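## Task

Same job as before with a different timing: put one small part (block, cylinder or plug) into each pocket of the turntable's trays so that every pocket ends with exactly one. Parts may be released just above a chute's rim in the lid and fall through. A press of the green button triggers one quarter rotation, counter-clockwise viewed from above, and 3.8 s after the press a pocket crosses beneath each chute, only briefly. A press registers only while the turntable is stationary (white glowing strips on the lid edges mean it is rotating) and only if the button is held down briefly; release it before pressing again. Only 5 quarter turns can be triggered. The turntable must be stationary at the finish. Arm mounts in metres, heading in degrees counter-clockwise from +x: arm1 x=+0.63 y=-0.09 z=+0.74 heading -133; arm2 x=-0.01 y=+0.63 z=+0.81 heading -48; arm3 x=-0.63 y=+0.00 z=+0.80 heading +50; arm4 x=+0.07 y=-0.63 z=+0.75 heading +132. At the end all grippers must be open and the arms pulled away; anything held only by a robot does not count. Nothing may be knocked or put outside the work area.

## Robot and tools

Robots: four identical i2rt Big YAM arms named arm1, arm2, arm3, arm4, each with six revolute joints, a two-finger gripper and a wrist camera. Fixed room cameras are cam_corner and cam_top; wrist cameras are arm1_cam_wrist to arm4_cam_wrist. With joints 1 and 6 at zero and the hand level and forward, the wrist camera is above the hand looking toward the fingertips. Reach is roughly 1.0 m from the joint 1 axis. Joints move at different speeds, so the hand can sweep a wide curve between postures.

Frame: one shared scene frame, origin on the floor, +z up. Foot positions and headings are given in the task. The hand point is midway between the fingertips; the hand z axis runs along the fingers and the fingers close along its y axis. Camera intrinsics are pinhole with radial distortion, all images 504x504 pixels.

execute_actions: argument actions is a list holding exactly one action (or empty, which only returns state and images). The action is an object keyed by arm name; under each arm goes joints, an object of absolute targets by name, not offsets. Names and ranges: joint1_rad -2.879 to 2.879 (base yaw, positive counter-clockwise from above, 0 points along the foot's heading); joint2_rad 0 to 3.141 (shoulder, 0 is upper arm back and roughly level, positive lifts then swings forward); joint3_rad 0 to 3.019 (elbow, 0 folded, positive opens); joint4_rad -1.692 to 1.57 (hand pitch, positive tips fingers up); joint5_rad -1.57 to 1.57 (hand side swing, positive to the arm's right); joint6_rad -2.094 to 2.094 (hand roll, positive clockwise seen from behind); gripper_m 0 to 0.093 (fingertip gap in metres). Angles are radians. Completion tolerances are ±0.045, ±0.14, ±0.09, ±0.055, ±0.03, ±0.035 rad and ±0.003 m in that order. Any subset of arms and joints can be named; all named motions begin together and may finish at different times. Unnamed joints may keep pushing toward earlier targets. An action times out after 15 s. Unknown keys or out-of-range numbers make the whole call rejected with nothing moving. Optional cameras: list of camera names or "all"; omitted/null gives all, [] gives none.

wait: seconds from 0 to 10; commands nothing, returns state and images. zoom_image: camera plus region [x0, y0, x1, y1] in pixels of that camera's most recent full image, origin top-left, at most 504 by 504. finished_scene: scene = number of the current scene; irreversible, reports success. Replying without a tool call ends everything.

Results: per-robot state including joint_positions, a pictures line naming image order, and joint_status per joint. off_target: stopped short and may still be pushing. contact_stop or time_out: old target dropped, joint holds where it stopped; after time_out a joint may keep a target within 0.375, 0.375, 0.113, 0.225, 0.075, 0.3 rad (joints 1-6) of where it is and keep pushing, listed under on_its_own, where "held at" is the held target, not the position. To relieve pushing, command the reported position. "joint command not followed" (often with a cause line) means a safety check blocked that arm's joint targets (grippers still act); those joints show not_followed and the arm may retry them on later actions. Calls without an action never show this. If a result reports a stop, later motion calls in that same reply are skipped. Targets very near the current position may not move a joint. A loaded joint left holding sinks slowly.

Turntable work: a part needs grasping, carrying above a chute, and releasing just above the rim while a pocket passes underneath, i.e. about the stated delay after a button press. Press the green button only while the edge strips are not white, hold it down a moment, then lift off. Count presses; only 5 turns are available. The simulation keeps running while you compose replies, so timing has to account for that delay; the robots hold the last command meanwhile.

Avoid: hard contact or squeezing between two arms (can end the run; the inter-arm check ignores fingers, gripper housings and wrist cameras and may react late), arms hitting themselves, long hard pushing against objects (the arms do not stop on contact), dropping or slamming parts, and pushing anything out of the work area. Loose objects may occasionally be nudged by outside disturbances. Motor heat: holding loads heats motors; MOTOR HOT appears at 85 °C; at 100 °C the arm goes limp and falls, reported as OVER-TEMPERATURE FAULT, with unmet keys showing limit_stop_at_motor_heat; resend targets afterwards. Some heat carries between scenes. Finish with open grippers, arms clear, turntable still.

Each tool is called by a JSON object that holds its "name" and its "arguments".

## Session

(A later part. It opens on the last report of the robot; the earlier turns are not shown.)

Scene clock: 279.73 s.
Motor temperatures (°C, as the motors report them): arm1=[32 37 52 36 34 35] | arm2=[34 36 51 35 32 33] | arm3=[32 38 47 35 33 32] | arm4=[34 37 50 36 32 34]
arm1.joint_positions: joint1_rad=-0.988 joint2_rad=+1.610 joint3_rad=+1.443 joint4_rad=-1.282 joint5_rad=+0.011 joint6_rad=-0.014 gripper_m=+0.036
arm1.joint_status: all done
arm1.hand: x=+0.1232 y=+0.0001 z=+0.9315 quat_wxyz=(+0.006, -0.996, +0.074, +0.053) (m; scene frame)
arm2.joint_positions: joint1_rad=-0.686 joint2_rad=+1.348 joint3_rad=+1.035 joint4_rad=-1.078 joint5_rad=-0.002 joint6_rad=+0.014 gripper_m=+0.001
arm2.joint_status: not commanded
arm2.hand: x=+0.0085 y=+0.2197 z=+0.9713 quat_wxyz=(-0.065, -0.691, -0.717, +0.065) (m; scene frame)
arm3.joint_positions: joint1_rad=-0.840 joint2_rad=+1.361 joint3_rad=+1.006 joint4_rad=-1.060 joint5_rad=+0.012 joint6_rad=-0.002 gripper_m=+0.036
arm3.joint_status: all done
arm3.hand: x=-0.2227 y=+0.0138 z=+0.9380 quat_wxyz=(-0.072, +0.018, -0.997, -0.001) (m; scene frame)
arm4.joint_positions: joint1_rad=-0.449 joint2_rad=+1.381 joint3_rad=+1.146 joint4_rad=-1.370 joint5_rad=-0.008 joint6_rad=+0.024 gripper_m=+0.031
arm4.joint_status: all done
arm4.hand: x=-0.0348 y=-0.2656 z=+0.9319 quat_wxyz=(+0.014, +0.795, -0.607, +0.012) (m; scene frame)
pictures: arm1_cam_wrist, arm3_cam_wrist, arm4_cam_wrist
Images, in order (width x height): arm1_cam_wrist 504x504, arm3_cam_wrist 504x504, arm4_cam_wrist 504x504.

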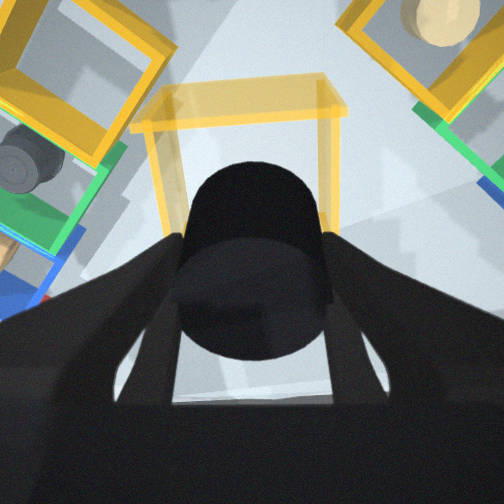

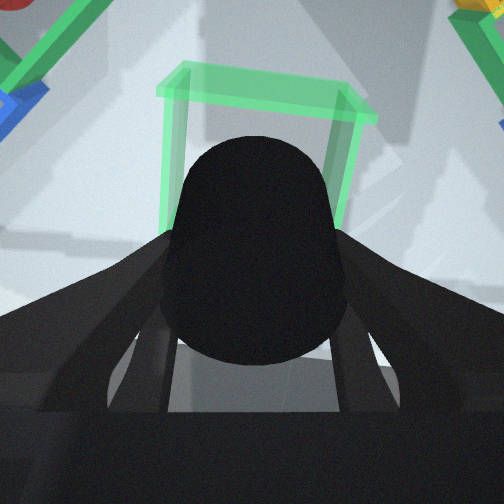

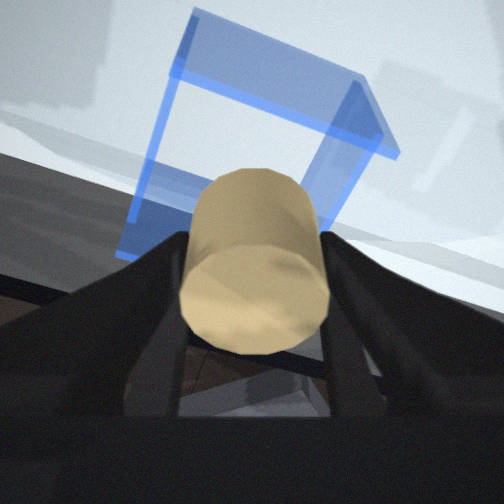

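{"name": "execute_actions", "arguments": {"actions": [{"arm2":{"joints":{"joint2_rad":1.535}}}], "cameras": []}}

{"name": "wait", "arguments": {"seconds": 2.9}}

{"name": "execute_actions", "arguments": {"actions": [{"arm1":{"joints":{"gripper_m":0.062}},"arm4":{"joints":{"gripper_m":0.062}},"arm2":{"joints":{"joint2_rad":1.35}}}], "cameras": ["cam_top","arm1_cam_wrist","arm4_cam_wrist"]}}

Scene clock: 292.40 s.
Motor temperatures (°C, as the motors report them): arm1=[32 37 52 36 34 35] | arm2=[34 36 51 35 32 33] | arm3=[32 38 47 35 33 32] | arm4=[34 37 50 36 32 34]
arm1.joint_positions: joint1_rad=-0.988 joint2_rad=+1.610 joint3_rad=+1.443 joint4_rad=-1.282 joint5_rad=+0.011 joint6_rad=-0.014 gripper_m=+0.036
arm1.joint_status: not commanded
arm1.hand: x=+0.1232 y=+0.0001 z=+0.9315 quat_wxyz=(+0.006, -0.996, +0.074, +0.053) (m; scene frame)
arm2.joint_positions: joint1_rad=-0.686 joint2_rad=+1.510 joint3_rad=+1.049 joint4_rad=-1.076 joint5_rad=-0.002 joint6_rad=+0.014 gripper_m=+0.000
arm2.joint_status: all done
arm2.hand: x=+0.0084 y=+0.2142 z=+0.9130 quat_wxyz=(-0.012, -0.694, -0.720, +0.015) (m; scene frame)
arm3.joint_positions: joint1_rad=-0.840 joint2_rad=+1.361 joint3_rad=+1.006 joint4_rad=-1.060 joint5_rad=+0.012 joint6_rad=-0.002 gripper_m=+0.036
arm3.joint_status: not commanded
arm3.hand: x=-0.2227 y=+0.0138 z=+0.9380 quat_wxyz=(-0.072, +0.018, -0.997, -0.001) (m; scene frame)
arm4.joint_positions: joint1_rad=-0.449 joint2_rad=+1.381 joint3_rad=+1.146 joint4_rad=-1.370 joint5_rad=-0.008 joint6_rad=+0.024 gripper_m=+0.031
arm4.joint_status: not commanded
arm4.hand: x=-0.0348 y=-0.2656 z=+0.9319 quat_wxyz=(+0.014, +0.795, -0.607, +0.012) (m; scene frame)
pictures: none
No camera images: the call's "cameras" was empty. Leave "cameras" out to get every camera's image.

Scene clock: 295.30 s.
Motor temperatures (°C, as the motors report them): arm1=[32 37 52 36 34 35] | arm2=[34 36 51 35 32 33] | arm3=[32 38 47 35 33 32] | arm4=[34 37 50 36 32 34]
arm1.joint_positions: joint1_rad=-0.988 joint2_rad=+1.610 joint3_rad=+1.443 joint4_rad=-1.282 joint5_rad=+0.011 joint6_rad=-0.014 gripper_m=+0.036
arm1.joint_status: not commanded
arm1.hand: x=+0.1232 y=+0.0001 z=+0.9315 quat_wxyz=(+0.006, -0.996, +0.074, +0.053) (m; scene frame)
arm2.joint_positions: joint1_rad=-0.686 joint2_rad=+1.510 joint3_rad=+1.049 joint4_rad=-1.076 joint5_rad=-0.002 joint6_rad=+0.014 gripper_m=+0.000
arm2.joint_status: all done
arm2.hand: x=+0.0084 y=+0.2142 z=+0.9130 quat_wxyz=(-0.012, -0.694, -0.720, +0.015) (m; scene frame)
arm3.joint_positions: joint1_rad=-0.840 joint2_rad=+1.361 joint3_rad=+1.006 joint4_rad=-1.060 joint5_rad=+0.012 joint6_rad=-0.002 gripper_m=+0.036
arm3.joint_status: not commanded
arm3.hand: x=-0.2227 y=+0.0138 z=+0.9380 quat_wxyz=(-0.072, +0.018, -0.997, -0.001) (m; scene frame)
arm4.joint_positions: joint1_rad=-0.449 joint2_rad=+1.381 joint3_rad=+1.146 joint4_rad=-1.370 joint5_rad=-0.008 joint6_rad=+0.024 gripper_m=+0.031
arm4.joint_status: not commanded
arm4.hand: x=-0.0348 y=-0.2656 z=+0.9319 quat_wxyz=(+0.014, +0.795, -0.607, +0.012) (m; scene frame)
wait: 2.90 s; at rest by 0.27 s
pictures: arm1_cam_wrist, arm2_cam_wrist, arm3_cam_wrist, arm4_cam_wrist, cam_corner, cam_top
Images, in order (width x height): arm1_cam_wrist 504x504, arm2_cam_wrist 504x504, arm3_cam_wrist 504x504, arm4_cam_wrist 504x504, cam_corner 504x504, cam_top 504x504.

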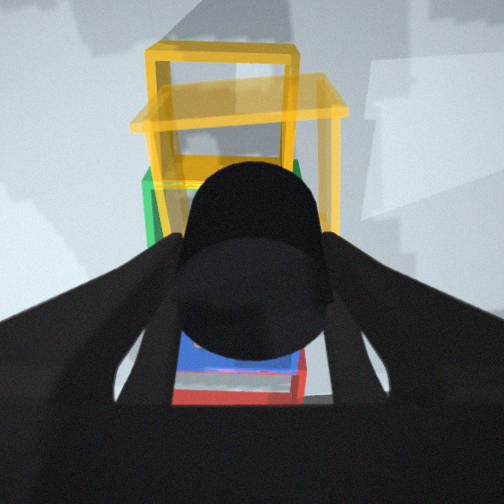

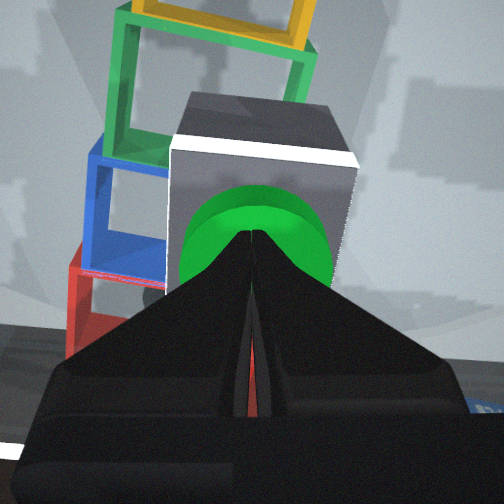

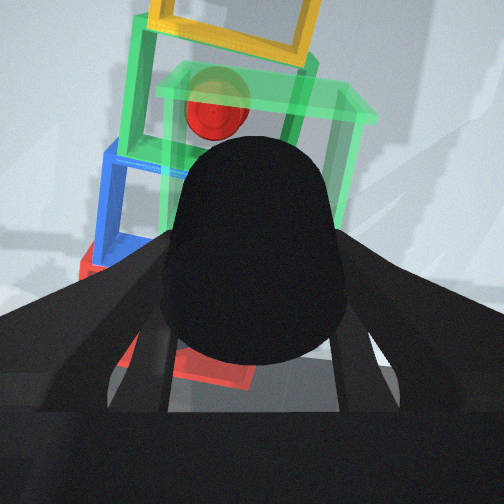

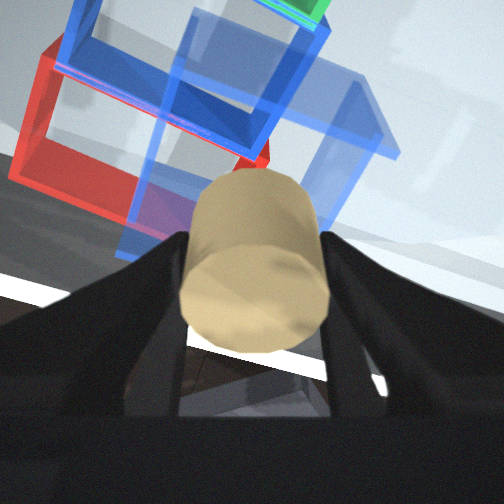

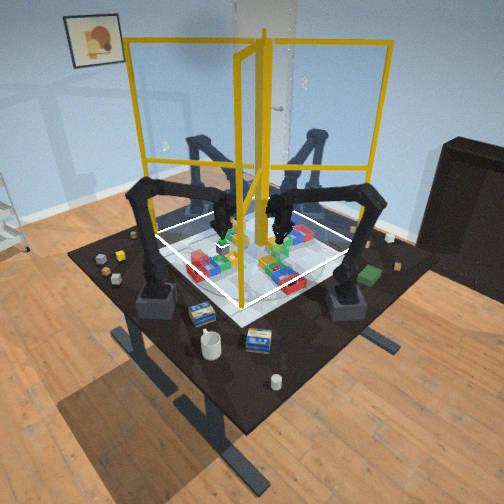

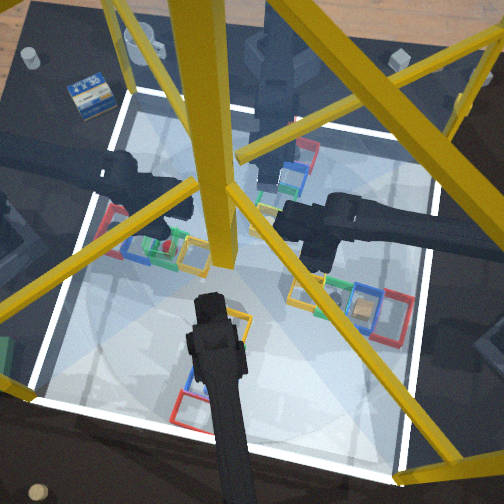

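Scene clock: 296.40 s.
Motor temperatures (°C, as the motors report them): arm1=[32 37 52 36 34 35] | arm2=[34 36 51 35 32 33] | arm3=[32 38 47 35 33 32] | arm4=[34 37 50 36 32 34]
arm1.joint_positions: joint1_rad=-0.988 joint2_rad=+1.610 joint3_rad=+1.443 joint4_rad=-1.282 joint5_rad=+0.011 joint6_rad=-0.014 gripper_m=+0.062
arm1.joint_status: all done
arm1.hand: x=+0.1232 y=+0.0001 z=+0.9315 quat_wxyz=(+0.006, -0.996, +0.074, +0.053) (m; scene frame)
arm2.joint_positions: joint1_rad=-0.686 joint2_rad=+1.338 joint3_rad=+1.034 joint4_rad=-1.076 joint5_rad=-0.002 joint6_rad=+0.014 gripper_m=+0.000
arm2.joint_status: all done
arm2.hand: x=+0.0086 y=+0.2198 z=+0.9748 quat_wxyz=(-0.069, -0.690, -0.717, +0.068) (m; scene frame)
arm3.joint_positions: joint1_rad=-0.840 joint2_rad=+1.361 joint3_rad=+1.006 joint4_rad=-1.060 joint5_rad=+0.012 joint6_rad=-0.002 gripper_m=+0.036
arm3.joint_status: not commanded
arm3.hand: x=-0.2227 y=+0.0138 z=+0.9380 quat_wxyz=(-0.072, +0.018, -0.997, -0.001) (m; scene frame)
arm4.joint_positions: joint1_rad=-0.449 joint2_rad=+1.381 joint3_rad=+1.146 joint4_rad=-1.370 joint5_rad=-0.008 joint6_rad=+0.024 gripper_m=+0.062
arm4.joint_status: all done
arm4.hand: x=-0.0348 y=-0.2656 z=+0.9319 quat_wxyz=(+0.014, +0.795, -0.607, +0.012) (m; scene frame)
pictures: arm1_cam_wrist, arm4_cam_wrist, cam_top
Images, in order (width x height): arm1_cam_wrist 504x504, arm4_cam_wrist 504x504, cam_top 504x504.

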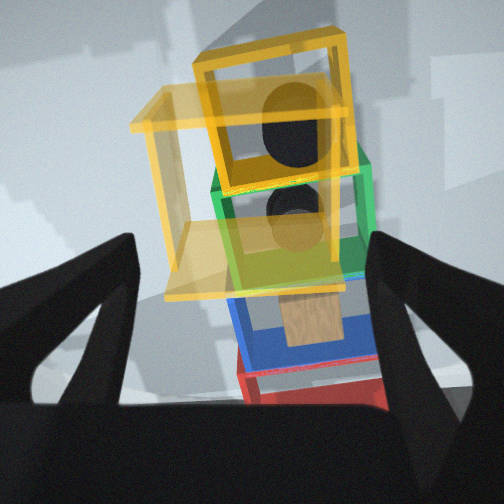

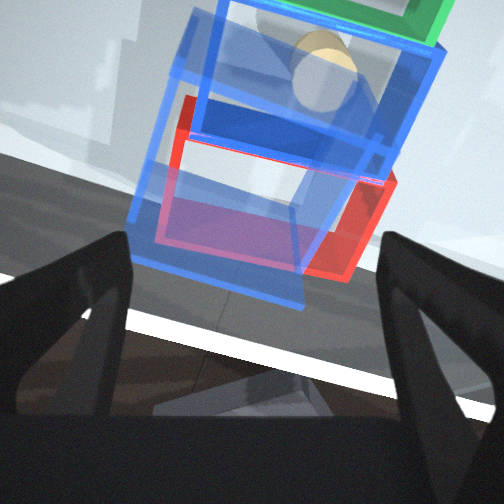

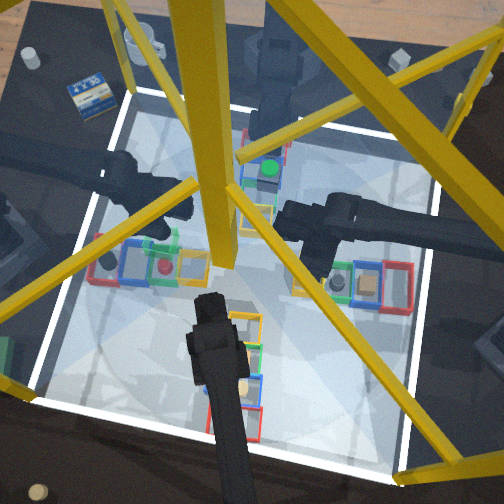

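{"name": "execute_actions", "arguments": {"actions": [{"arm1":{"joints":{"joint1_rad":-0.5,"joint2_rad":0.93,"joint3_rad":1.02,"joint4_rad":-1.65,"gripper_m":0.07}},"arm2":{"joints":{"joint1_rad":-0.3,"joint2_rad":0.93,"joint3_rad":1.02,"joint4_rad":-1.65,"gripper_m":0.07}},"arm4":{"joints":{"joint1_rad":0.8,"joint2_rad":1.33,"gripper_m":0.07}}}]}}

Scene clock: 321.67 s.
Motor temperatures (°C, as the motors report them): arm1=[32 38 52 36 34 35] | arm2=[34 36 51 35 32 33] | arm3=[32 38 48 35 33 32] | arm4=[34 37 50 36 32 34]
arm1.joint_positions: joint1_rad=-0.506 joint2_rad=+0.918 joint3_rad=+1.035 joint4_rad=-1.638 joint5_rad=+0.008 joint6_rad=-0.014 gripper_m=+0.070
arm1.joint_status: all done
arm1.hand: x=+0.4008 y=-0.1567 z=+1.0096 quat_wxyz=(-0.006, -0.986, -0.166, +0.019) (m; scene frame)
arm2.joint_positions: joint1_rad=-0.303 joint2_rad=+0.926 joint3_rad=+1.014 joint4_rad=-1.639 joint5_rad=-0.003 joint6_rad=+0.014 gripper_m=+0.070
arm2.joint_status: all done
arm2.hand: x=+0.0866 y=+0.4191 z=+1.0766 quat_wxyz=(-0.008, -0.544, -0.839, +0.008) (m; scene frame)
arm3.joint_positions: joint1_rad=-0.840 joint2_rad=+1.361 joint3_rad=+1.006 joint4_rad=-1.060 joint5_rad=+0.012 joint6_rad=-0.002 gripper_m=+0.036
arm3.joint_status: not commanded
arm3.hand: x=-0.2227 y=+0.0138 z=+0.9380 quat_wxyz=(-0.072, +0.018, -0.997, -0.001) (m; scene frame)
arm4.joint_positions: joint1_rad=+0.797 joint2_rad=+1.348 joint3_rad=+1.146 joint4_rad=-1.370 joint5_rad=-0.008 joint6_rad=+0.022 gripper_m=+0.070
arm4.joint_status: all done
arm4.hand: x=-0.3033 y=-0.6176 z=+0.9444 quat_wxyz=(+0.005, +1.000, -0.028, +0.000) (m; scene frame)
pictures: arm1_cam_wrist, arm2_cam_wrist, arm3_cam_wrist, arm4_cam_wrist, cam_corner, cam_top
Images, in order (width x height): arm1_cam_wrist 504x504, arm2_cam_wrist 504x504, arm3_cam_wrist 504x504, arm4_cam_wrist 504x504, cam_corner 504x504, cam_top 504x504.

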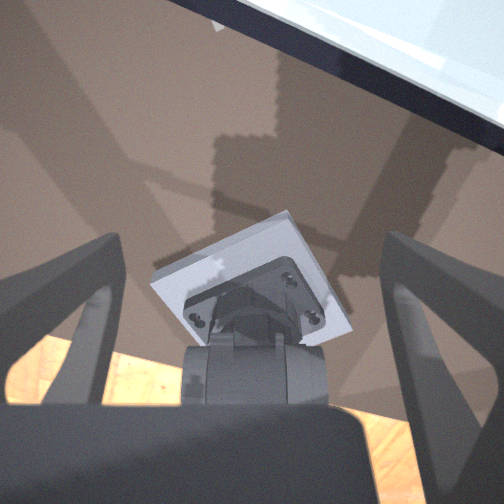

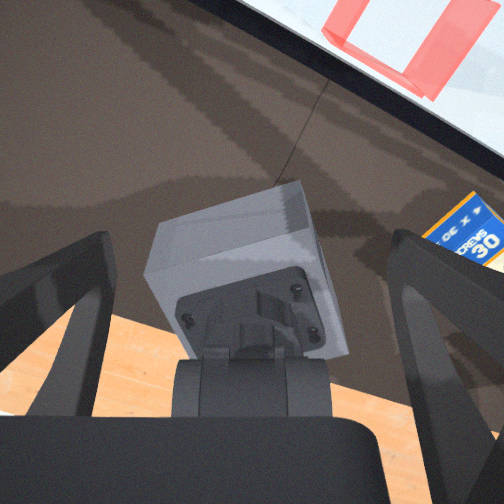

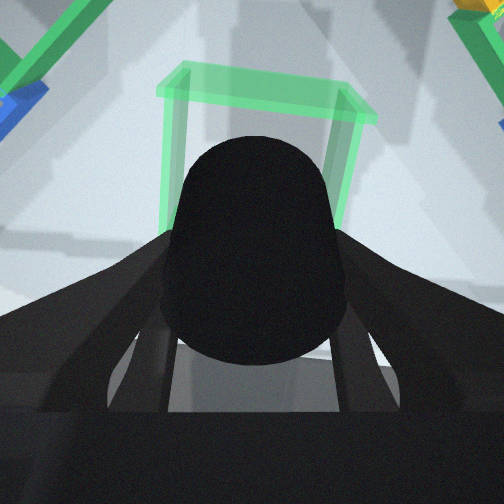

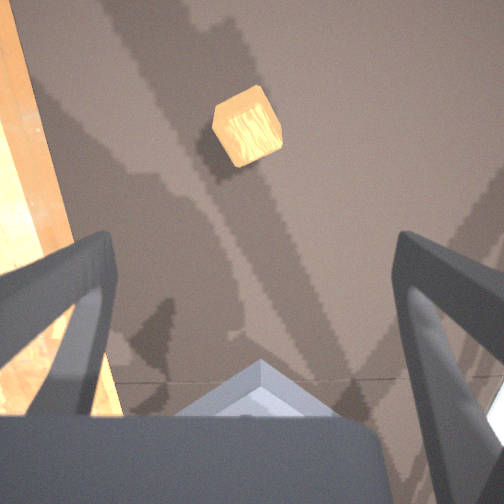

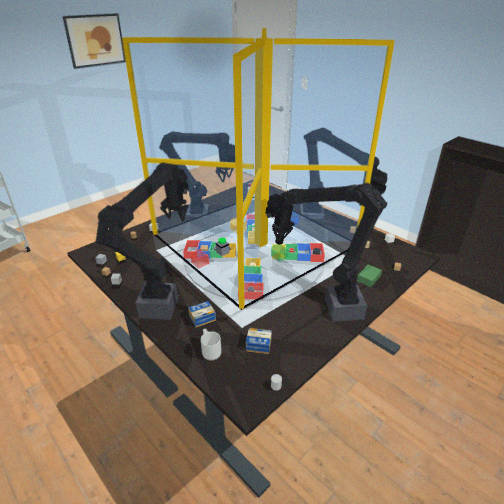

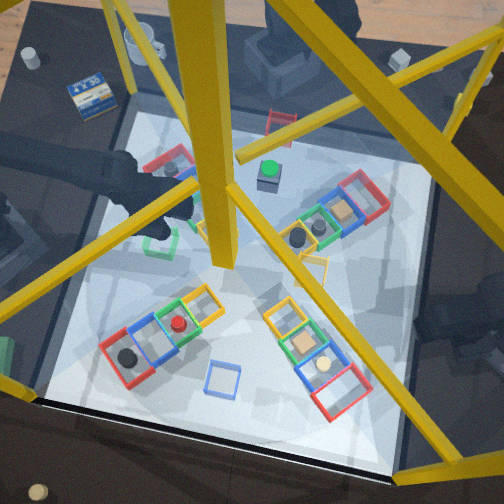

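{"name": "zoom_image", "arguments": {"camera": "arm4_cam_wrist", "region": [180, 60, 320, 200]}}

{"name": "zoom_image", "arguments": {"camera": "cam_corner", "region": [60, 210, 200, 310]}}

{"name": "zoom_image", "arguments": {"camera": "cam_corner", "region": [300, 200, 440, 300]}}

Region (180, 60, 320, 200) of arm4_cam_wrist's 504x504 image, scaled by 3.600, with more detail than that image has.

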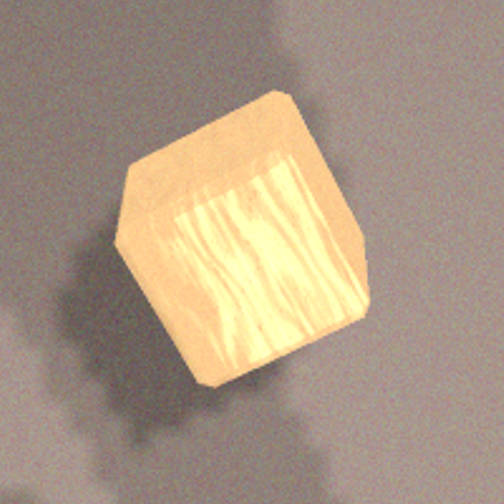

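Region (60, 210, 200, 310) of cam_corner's 504x504 image, scaled by 3.600, with more detail than that image has; it fills the top 360 rows of this view, and the rest is white.

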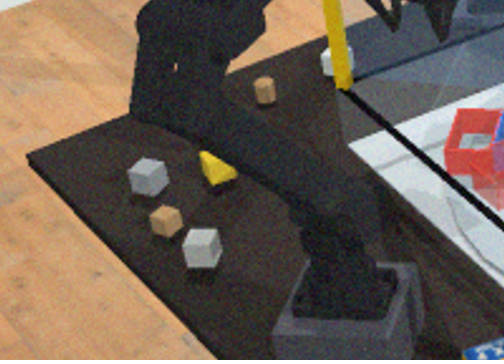

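Region (300, 200, 440, 300) of cam_corner's 504x504 image, scaled by 3.600, with more detail than that image has; it fills the top 360 rows of this view, and the rest is white.

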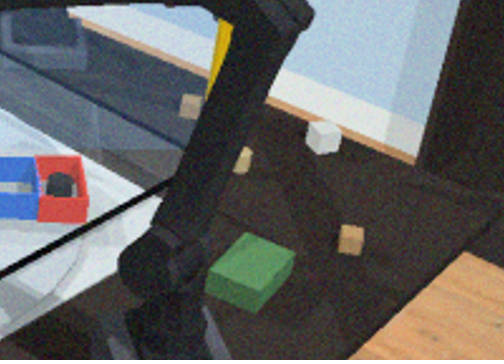

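{"name": "execute_actions", "arguments": {"actions": [{"arm1":{"joints":{"joint1_rad":0.5}},"arm2":{"joints":{"joint1_rad":0.8}},"arm4":{"joints":{"joint2_rad":1.51,"joint3_rad":0.735,"joint4_rad":-0.79,"joint6_rad":-0.41}}}], "cameras": ["arm1_cam_wrist","arm2_cam_wrist","arm4_cam_wrist","cam_top"]}}

Scene clock: 371.70 s.
Motor temperatures (°C, as the motors report them): arm1=[32 35 47 36 34 35] | arm2=[34 35 52 34 32 33] | arm3=[32 38 48 35 33 32] | arm4=[34 37 51 36 32 34]
arm1.joint_positions: joint1_rad=+0.497 joint2_rad=+0.918 joint3_rad=+1.035 joint4_rad=-1.638 joint5_rad=+0.010 joint6_rad=-0.014 gripper_m=+0.070
arm1.joint_status: all done
arm1.hand: x=+0.5662 y=-0.3129 z=+1.0135 quat_wxyz=(-0.019, -0.785, -0.619, +0.020) (m; scene frame)
arm2.joint_positions: joint1_rad=+0.797 joint2_rad=+0.926 joint3_rad=+1.014 joint4_rad=-1.639 joint5_rad=-0.002 joint6_rad=+0.014 gripper_m=+0.070
arm2.joint_status: all done
arm2.hand: x=+0.2221 y=+0.6226 z=+1.0746 quat_wxyz=(-0.006, -0.025, -1.000, +0.001) (m; scene frame)
arm3.joint_positions: joint1_rad=-0.840 joint2_rad=+1.361 joint3_rad=+1.006 joint4_rad=-1.060 joint5_rad=+0.012 joint6_rad=-0.002 gripper_m=+0.036
arm3.joint_status: not commanded
arm3.hand: x=-0.2227 y=+0.0138 z=+0.9380 quat_wxyz=(-0.072, +0.018, -0.997, -0.001) (m; scene frame)
arm4.joint_positions: joint1_rad=+0.797 joint2_rad=+1.534 joint3_rad=+0.737 joint4_rad=-0.802 joint5_rad=-0.008 joint6_rad=-0.395 gripper_m=+0.070
arm4.joint_status: all done
arm4.hand: x=-0.2608 y=-0.6194 z=+0.7446 quat_wxyz=(+0.008, +0.984, +0.179, +0.012) (m; scene frame)
pictures: arm1_cam_wrist, arm2_cam_wrist, arm4_cam_wrist, cam_top
Images, in order (width x height): arm1_cam_wrist 504x504, arm2_cam_wrist 504x504, arm4_cam_wrist 504x504, cam_top 504x504.

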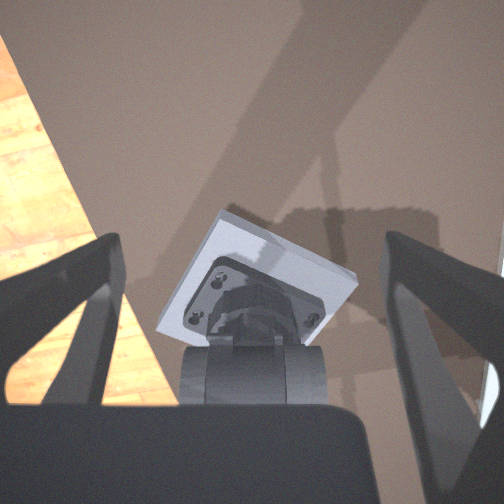

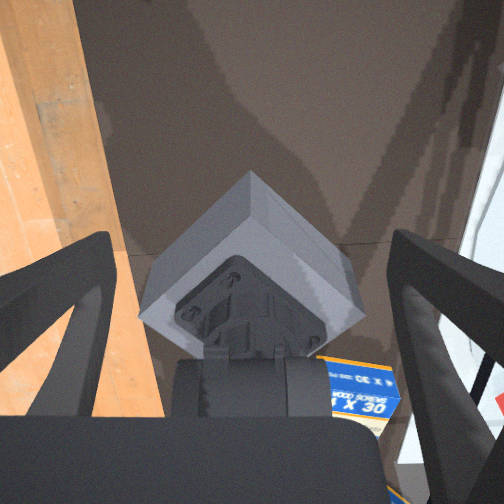

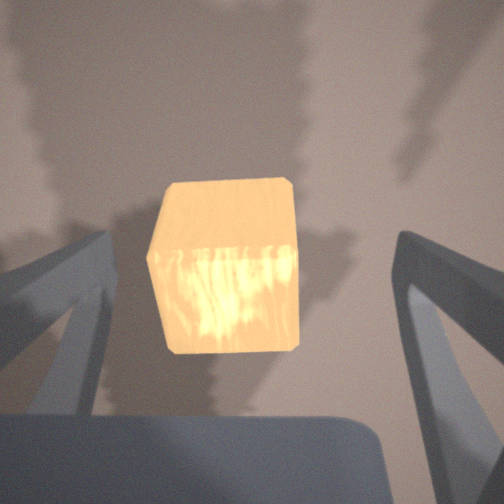

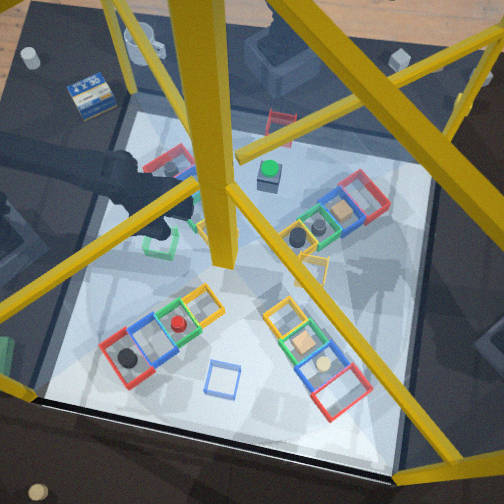

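{"name": "execute_actions", "arguments": {"actions": [{"arm1":{"joints":{"joint1_rad":0.42,"joint2_rad":1.57,"joint3_rad":1.27,"joint4_rad":-1.22}},"arm2":{"joints":{"joint2_rad":1.39,"joint3_rad":0.914,"joint4_rad":-1.08}},"arm4":{"joints":{"gripper_m":0.018}}}], "cameras": ["arm1_cam_wrist","arm2_cam_wrist","arm4_cam_wrist"]}}

Scene clock: 387.90 s.
Motor temperatures (°C, as the motors report them): arm1=[32 35 48 36 34 35] | arm2=[34 35 52 34 32 33] | arm3=[32 38 48 35 33 32] | arm4=[34 37 48 36 32 34]
arm1.joint_positions: joint1_rad=+0.423 joint2_rad=+1.577 joint3_rad=+1.250 joint4_rad=-1.234 joint5_rad=+0.010 joint6_rad=-0.014 gripper_m=+0.070
arm1.joint_status: all done
arm1.hand: x=+0.4821 y=-0.5168 z=+0.8831 quat_wxyz=(-0.007, -0.807, -0.590, +0.004) (m; scene frame)
arm2.joint_positions: joint1_rad=+0.797 joint2_rad=+1.393 joint3_rad=+0.912 joint4_rad=-1.092 joint5_rad=-0.002 joint6_rad=+0.014 gripper_m=+0.070
arm2.joint_status: all done
arm2.hand: x=+0.3467 y=+0.6171 z=+0.9043 quat_wxyz=(+0.005, -0.026, -1.000, +0.001) (m; scene frame)
arm3.joint_positions: joint1_rad=-0.840 joint2_rad=+1.361 joint3_rad=+1.006 joint4_rad=-1.060 joint5_rad=+0.012 joint6_rad=-0.002 gripper_m=+0.036
arm3.joint_status: not commanded
arm3.hand: x=-0.2227 y=+0.0138 z=+0.9380 quat_wxyz=(-0.072, +0.018, -0.997, -0.001) (m; scene frame)
arm4.joint_positions: joint1_rad=+0.797 joint2_rad=+1.534 joint3_rad=+0.737 joint4_rad=-0.802 joint5_rad=-0.008 joint6_rad=-0.396 gripper_m=+0.031
arm4.joint_status: gripper_m off_target (ended at +0.031, target +0.018)
arm4.hand: x=-0.2608 y=-0.6194 z=+0.7446 quat_wxyz=(+0.008, +0.984, +0.180, +0.012) (m; scene frame)
pictures: arm1_cam_wrist, arm2_cam_wrist, arm4_cam_wrist
Images, in order (width x height): arm1_cam_wrist 504x504, arm2_cam_wrist 504x504, arm4_cam_wrist 504x504.

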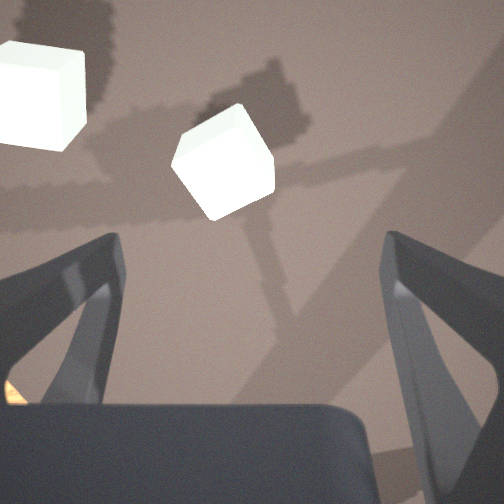

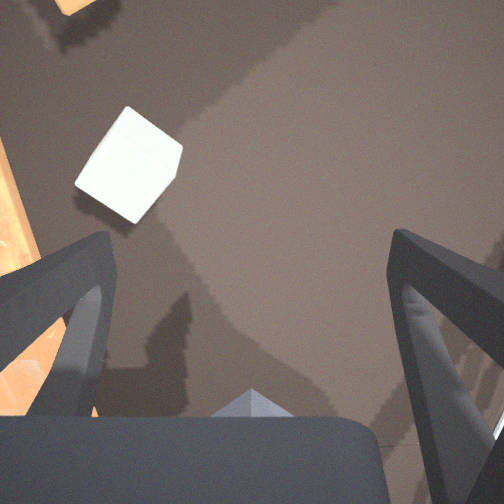

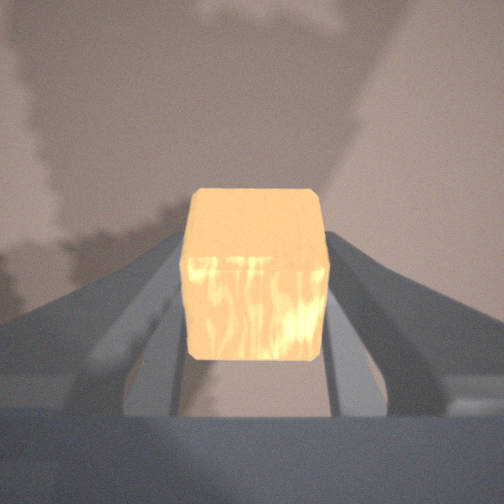

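Grasped on arm4. Zoom in on the cubes for arms 1 and 2.

{"name": "zoom_image", "arguments": {"camera": "arm1_cam_wrist", "region": [150, 80, 310, 240]}}

{"name": "zoom_image", "arguments": {"camera": "arm2_cam_wrist", "region": [50, 80, 210, 240]}}

Region (150, 80, 310, 240) of arm1_cam_wrist's 504x504 image, scaled by 3.150, with more detail than that image has.

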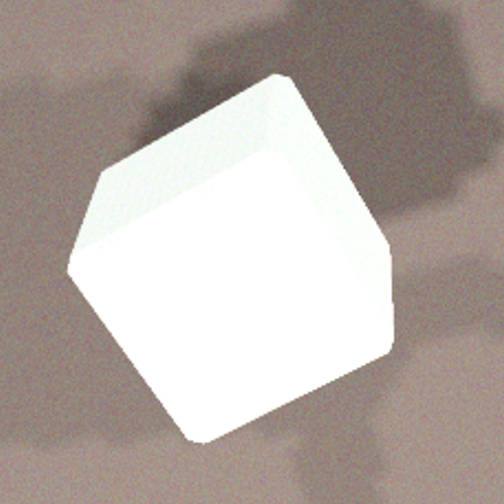

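Region (50, 80, 210, 240) of arm2_cam_wrist's 504x504 image, scaled by 3.150, with more detail than that image has.

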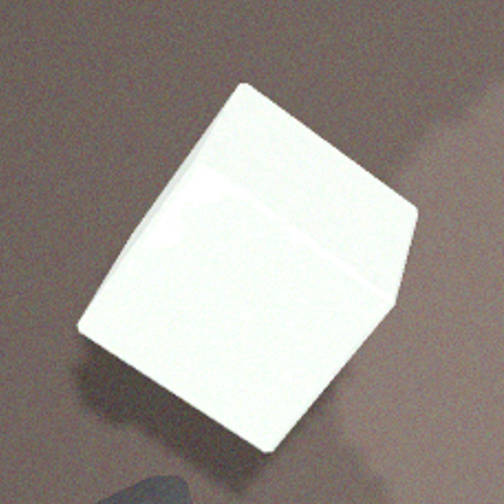

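{"name": "execute_actions", "arguments": {"actions": [{"arm1":{"joints":{"joint1_rad":0.46,"joint2_rad":1.58,"joint3_rad":1.06,"joint4_rad":-1.04,"joint6_rad":-0.55,"gripper_m":0.075}},"arm2":{"joints":{"joint1_rad":1.005,"joint2_rad":1.465,"joint3_rad":0.685,"joint4_rad":-0.775,"joint6_rad":-0.73,"gripper_m":0.075}},"arm4":{"joints":{"joint1_rad":0.55,"joint2_rad":1.33,"joint3_rad":1.19,"joint4_rad":-1.375,"joint6_rad":0.35}}}], "cameras": ["arm1_cam_wrist","arm2_cam_wrist","arm4_cam_wrist"]}}

Scene clock: 424.60 s.
Motor temperatures (°C, as the motors report them): arm1=[32 37 49 36 34 35] | arm2=[34 35 50 34 32 33] | arm3=[32 38 49 35 33 32] | arm4=[34 37 46 36 32 34]
arm1.joint_positions: joint1_rad=+0.459 joint2_rad=+1.573 joint3_rad=+1.065 joint4_rad=-1.057 joint5_rad=+0.010 joint6_rad=-0.542 gripper_m=+0.075
arm1.joint_status: all done
arm1.hand: x=+0.5072 y=-0.4934 z=+0.8204 quat_wxyz=(-0.005, -0.611, -0.792, +0.004) (m; scene frame)
arm2.joint_positions: joint1_rad=+1.012 joint2_rad=+1.468 joint3_rad=+0.675 joint4_rad=-0.787 joint5_rad=-0.002 joint6_rad=-0.719 gripper_m=+0.075
arm2.joint_status: all done
arm2.hand: x=+0.2977 y=+0.6857 z=+0.8078 quat_wxyz=(+0.009, +0.433, -0.901, -0.002) (m; scene frame)
arm3.joint_positions: joint1_rad=-0.840 joint2_rad=+1.361 joint3_rad=+1.006 joint4_rad=-1.060 joint5_rad=+0.012 joint6_rad=-0.002 gripper_m=+0.036
arm3.joint_status: not commanded
arm3.hand: x=-0.2227 y=+0.0138 z=+0.9380 quat_wxyz=(-0.072, +0.018, -0.997, -0.001) (m; scene frame)
arm4.joint_positions: joint1_rad=+0.546 joint2_rad=+1.324 joint3_rad=+1.145 joint4_rad=-1.365 joint5_rad=-0.008 joint6_rad=+0.335 gripper_m=+0.031
arm4.joint_status: all done
arm4.hand: x=-0.2875 y=-0.5242 z=+0.9522 quat_wxyz=(+0.005, +0.952, -0.305, -0.013) (m; scene frame)
pictures: arm1_cam_wrist, arm2_cam_wrist, arm4_cam_wrist
Images, in order (width x height): arm1_cam_wrist 504x504, arm2_cam_wrist 504x504, arm4_cam_wrist 504x504.

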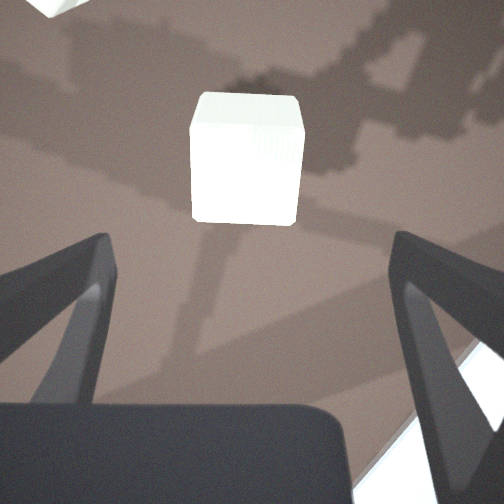

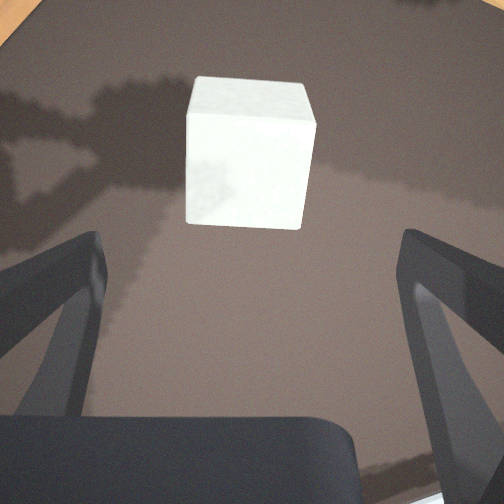

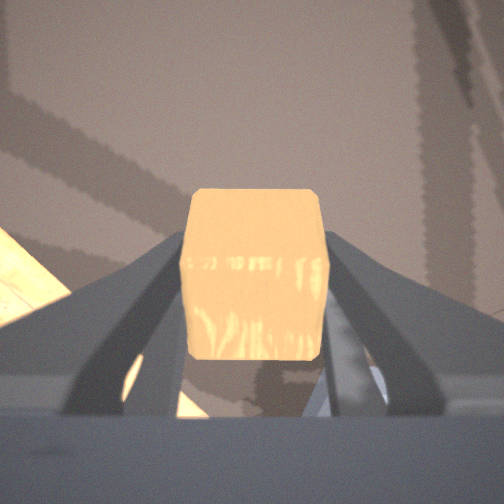

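{"name": "execute_actions", "arguments": {"actions": [{"arm1":{"joints":{"joint2_rad":1.675,"joint3_rad":0.99,"joint4_rad":-0.865}},"arm2":{"joints":{"joint2_rad":1.65,"joint3_rad":0.65,"joint4_rad":-0.55}},"arm4":{"joints":{"joint1_rad":-0.455,"joint2_rad":1.35}}}], "cameras": ["arm1_cam_wrist","arm2_cam_wrist","arm4_cam_wrist"]}}

Scene clock: 436.30 s.
Motor temperatures (°C, as the motors report them): arm1=[32 37 48 36 34 35] | arm2=[34 35 50 34 32 33] | arm3=[32 38 49 35 33 32] | arm4=[34 37 50 36 32 34]
arm1.joint_positions: joint1_rad=+0.459 joint2_rad=+1.671 joint3_rad=+0.996 joint4_rad=-0.881 joint5_rad=+0.010 joint6_rad=-0.542 gripper_m=+0.075
arm1.joint_status: all done
arm1.hand: x=+0.5070 y=-0.4974 z=+0.7592 quat_wxyz=(-0.007, -0.611, -0.792, +0.009) (m; scene frame)
arm2.joint_positions: joint1_rad=+1.012 joint2_rad=+1.655 joint3_rad=+0.648 joint4_rad=-0.562 joint5_rad=-0.002 joint6_rad=-0.720 gripper_m=+0.075
arm2.joint_status: all done
arm2.hand: x=+0.3070 y=+0.6872 z=+0.7452 quat_wxyz=(+0.003, +0.434, -0.901, +0.000) (m; scene frame)
arm3.joint_positions: joint1_rad=-0.840 joint2_rad=+1.361 joint3_rad=+1.006 joint4_rad=-1.060 joint5_rad=+0.012 joint6_rad=-0.002 gripper_m=+0.036
arm3.joint_status: not commanded
arm3.hand: x=-0.2227 y=+0.0138 z=+0.9380 quat_wxyz=(-0.072, +0.018, -0.997, -0.001) (m; scene frame)
arm4.joint_positions: joint1_rad=-0.452 joint2_rad=+1.343 joint3_rad=+1.145 joint4_rad=-1.365 joint5_rad=-0.008 joint6_rad=+0.336 gripper_m=+0.031
arm4.joint_status: all done
arm4.hand: x=-0.0335 y=-0.2668 z=+0.9449 quat_wxyz=(+0.003, +0.690, -0.724, -0.004) (m; scene frame)
pictures: arm1_cam_wrist, arm2_cam_wrist, arm4_cam_wrist
Images, in order (width x height): arm1_cam_wrist 504x504, arm2_cam_wrist 504x504, arm4_cam_wrist 504x504.

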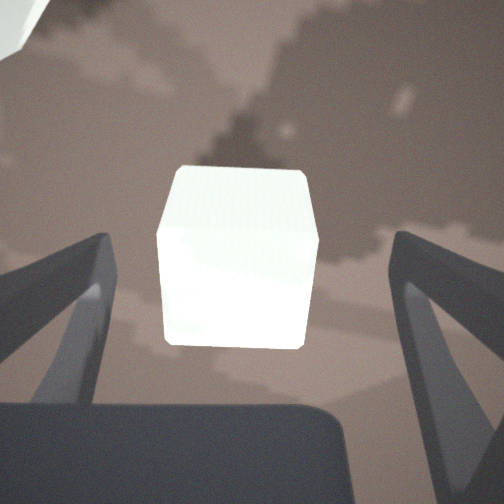

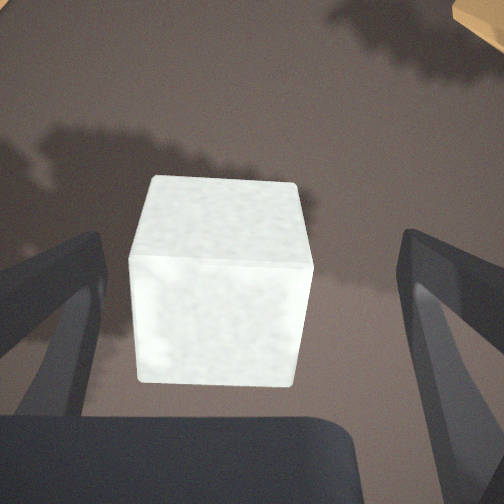

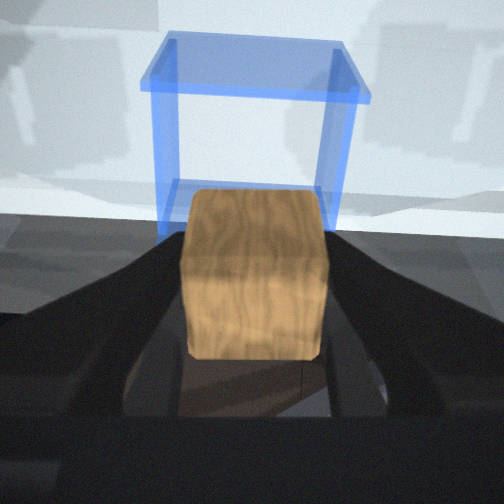

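{"name": "execute_actions", "arguments": {"actions": [{"arm1":{"joints":{"joint2_rad":1.705,"gripper_m":0.025}},"arm2":{"joints":{"gripper_m":0.025}}}], "cameras": ["arm1_cam_wrist","arm2_cam_wrist"]}}

Scene clock: 449.63 s.
Motor temperatures (°C, as the motors report them): arm1=[32 37 47 36 34 35] | arm2=[34 36 48 34 32 33] | arm3=[32 38 49 35 33 32] | arm4=[34 37 51 36 32 34]
arm1.joint_positions: joint1_rad=+0.459 joint2_rad=+1.672 joint3_rad=+0.996 joint4_rad=-0.880 joint5_rad=+0.010 joint6_rad=-0.542 gripper_m=+0.039
arm1.joint_status: gripper_m off_target (ended at +0.039, target +0.025); the others done
arm1.hand: x=+0.5071 y=-0.4973 z=+0.7587 quat_wxyz=(-0.007, -0.611, -0.792, +0.008) (m; scene frame)
arm2.joint_positions: joint1_rad=+1.012 joint2_rad=+1.655 joint3_rad=+0.648 joint4_rad=-0.562 joint5_rad=-0.002 joint6_rad=-0.720 gripper_m=+0.040
arm2.joint_status: gripper_m off_target (ended at +0.040, target +0.025)
arm2.hand: x=+0.3071 y=+0.6871 z=+0.7452 quat_wxyz=(+0.003, +0.434, -0.901, +0.000) (m; scene frame)
arm3.joint_positions: joint1_rad=-0.840 joint2_rad=+1.361 joint3_rad=+1.006 joint4_rad=-1.060 joint5_rad=+0.012 joint6_rad=-0.002 gripper_m=+0.036
arm3.joint_status: not commanded
arm3.hand: x=-0.2227 y=+0.0138 z=+0.9380 quat_wxyz=(-0.072, +0.018, -0.997, -0.001) (m; scene frame)
arm4.joint_positions: joint1_rad=-0.452 joint2_rad=+1.343 joint3_rad=+1.145 joint4_rad=-1.365 joint5_rad=-0.008 joint6_rad=+0.336 gripper_m=+0.031
arm4.joint_status: not commanded
arm4.hand: x=-0.0335 y=-0.2668 z=+0.9449 quat_wxyz=(+0.003, +0.690, -0.724, -0.004) (m; scene frame)
pictures: arm1_cam_wrist, arm2_cam_wrist
Images, in order (width x height): arm1_cam_wrist 504x504, arm2_cam_wrist 504x504.

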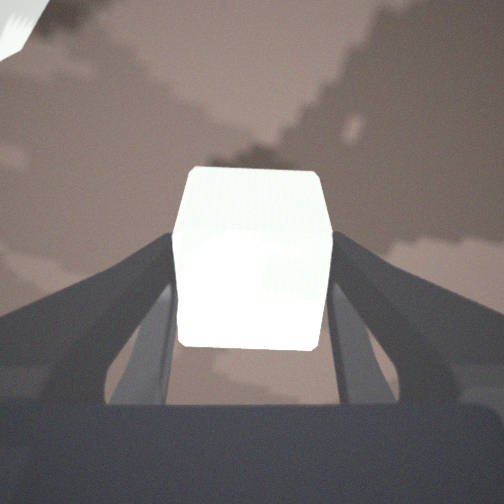

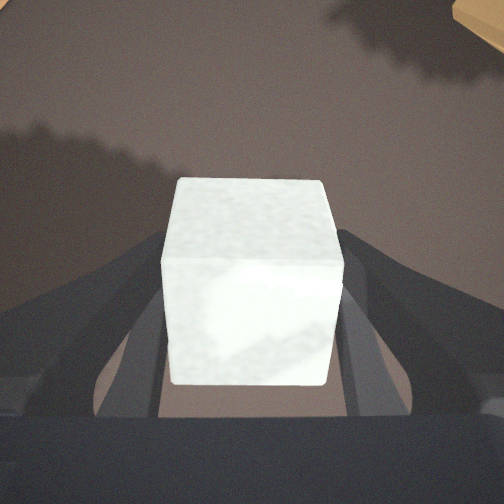

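{"name": "execute_actions", "arguments": {"actions": [{"arm1":{"joints":{"joint2_rad":0.93,"joint3_rad":1.02,"joint4_rad":-1.65,"joint6_rad":-0.12}},"arm2":{"joints":{"joint1_rad":0.75,"joint2_rad":0.93,"joint3_rad":1.06,"joint4_rad":-1.65,"joint6_rad":0.17}}}], "cameras": ["arm1_cam_wrist","arm2_cam_wrist"]}}

{"name": "execute_actions", "arguments": {"actions": [{"arm1":{"joints":{"joint1_rad":-0.6}},"arm2":{"joints":{"joint1_rad":-0.4}}}], "cameras": ["arm1_cam_wrist","arm2_cam_wrist","cam_top"]}}

Scene clock: 469.67 s.
Motor temperatures (°C, as the motors report them): arm1=[32 37 47 36 34 35] | arm2=[34 36 48 34 32 33] | arm3=[32 38 49 35 33 32] | arm4=[34 36 52 36 32 34]
arm1.joint_positions: joint1_rad=+0.459 joint2_rad=+0.924 joint3_rad=+0.996 joint4_rad=-1.634 joint5_rad=+0.010 joint6_rad=-0.129 gripper_m=+0.039
arm1.joint_status: all done
arm1.hand: x=+0.5596 y=-0.3046 z=+0.9971 quat_wxyz=(-0.007, -0.760, -0.650, +0.004) (m; scene frame)
arm2.joint_positions: joint1_rad=+0.743 joint2_rad=+0.923 joint3_rad=+1.057 joint4_rad=-1.639 joint5_rad=-0.002 joint6_rad=+0.159 gripper_m=+0.040
arm2.joint_status: all done
arm2.hand: x=+0.2297 y=+0.6091 z=+1.0916 quat_wxyz=(-0.029, -0.125, -0.992, +0.001) (m; scene frame)
arm3.joint_positions: joint1_rad=-0.840 joint2_rad=+1.361 joint3_rad=+1.006 joint4_rad=-1.060 joint5_rad=+0.012 joint6_rad=-0.002 gripper_m=+0.036
arm3.joint_status: not commanded
arm3.hand: x=-0.2227 y=+0.0138 z=+0.9380 quat_wxyz=(-0.072, +0.018, -0.997, -0.001) (m; scene frame)
arm4.joint_positions: joint1_rad=-0.452 joint2_rad=+1.343 joint3_rad=+1.145 joint4_rad=-1.365 joint5_rad=-0.008 joint6_rad=+0.336 gripper_m=+0.031
arm4.joint_status: not commanded
arm4.hand: x=-0.0335 y=-0.2668 z=+0.9449 quat_wxyz=(+0.003, +0.690, -0.724, -0.004) (m; scene frame)
pictures: arm1_cam_wrist, arm2_cam_wrist
Images, in order (width x height): arm1_cam_wrist 504x504, arm2_cam_wrist 504x504.

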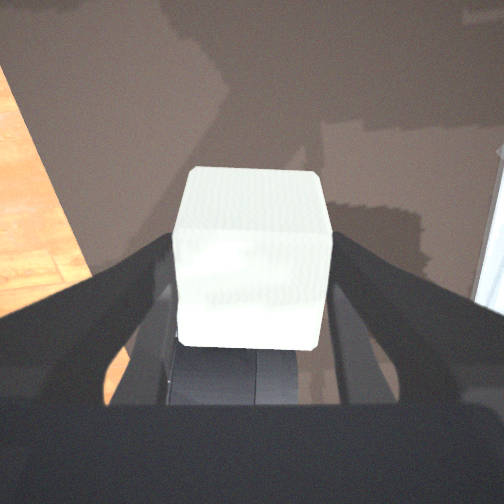

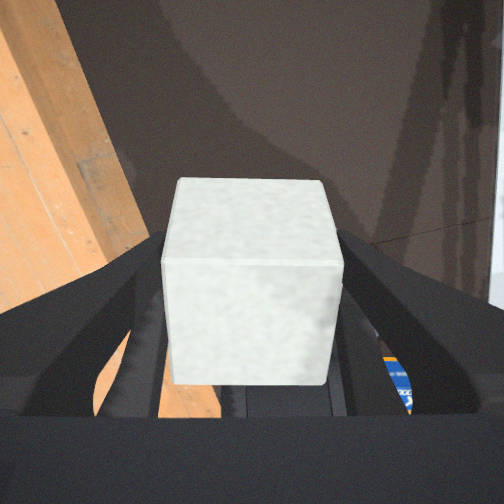

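Scene clock: 471.23 s.
Motor temperatures (°C, as the motors report them): arm1=[32 37 47 36 34 35] | arm2=[34 36 48 34 32 33] | arm3=[32 38 49 35 33 32] | arm4=[34 36 52 36 32 34]
arm1.joint_positions: joint1_rad=-0.597 joint2_rad=+0.924 joint3_rad=+0.996 joint4_rad=-1.634 joint5_rad=+0.010 joint6_rad=-0.127 gripper_m=+0.039
arm1.joint_status: all done
arm1.hand: x=+0.4012 y=-0.1342 z=+0.9932 quat_wxyz=(-0.001, -0.984, -0.178, -0.001) (m; scene frame)
arm2.joint_positions: joint1_rad=-0.398 joint2_rad=+0.926 joint3_rad=+1.057 joint4_rad=-1.639 joint5_rad=-0.002 joint6_rad=+0.161 gripper_m=+0.039
arm2.joint_status: all done
arm2.hand: x=+0.0691 y=+0.4026 z=+1.0933 quat_wxyz=(-0.026, -0.641, -0.767, +0.020) (m; scene frame)
arm3.joint_positions: joint1_rad=-0.840 joint2_rad=+1.361 joint3_rad=+1.006 joint4_rad=-1.060 joint5_rad=+0.012 joint6_rad=-0.002 gripper_m=+0.036
arm3.joint_status: not commanded
arm3.hand: x=-0.2227 y=+0.0138 z=+0.9380 quat_wxyz=(-0.072, +0.018, -0.997, -0.001) (m; scene frame)
arm4.joint_positions: joint1_rad=-0.452 joint2_rad=+1.343 joint3_rad=+1.145 joint4_rad=-1.365 joint5_rad=-0.008 joint6_rad=+0.336 gripper_m=+0.031
arm4.joint_status: not commanded
arm4.hand: x=-0.0335 y=-0.2668 z=+0.9449 quat_wxyz=(+0.003, +0.690, -0.724, -0.004) (m; scene frame)
pictures: arm1_cam_wrist, arm2_cam_wrist, cam_top
Images, in order (width x height): arm1_cam_wrist 504x504, arm2_cam_wrist 504x504, cam_top 504x504.

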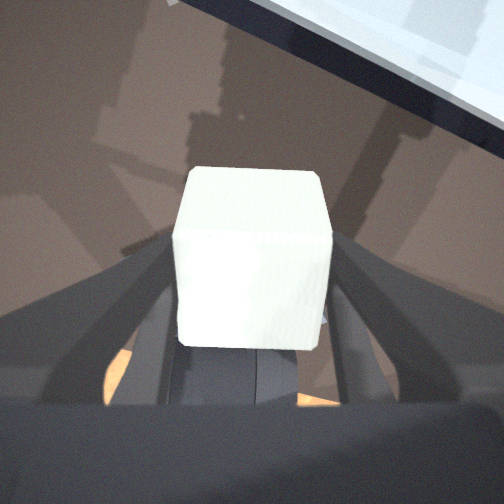

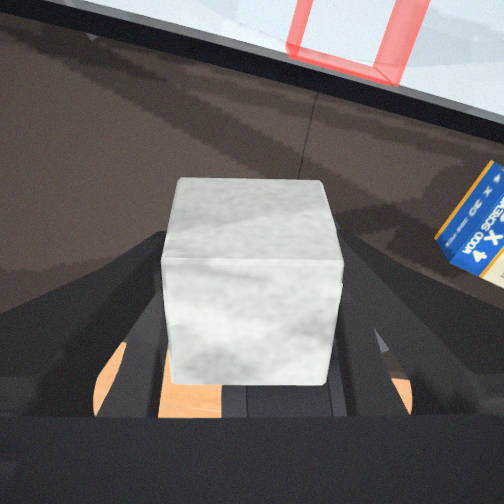

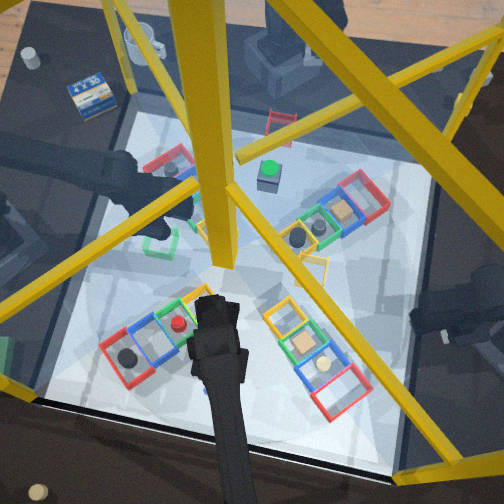

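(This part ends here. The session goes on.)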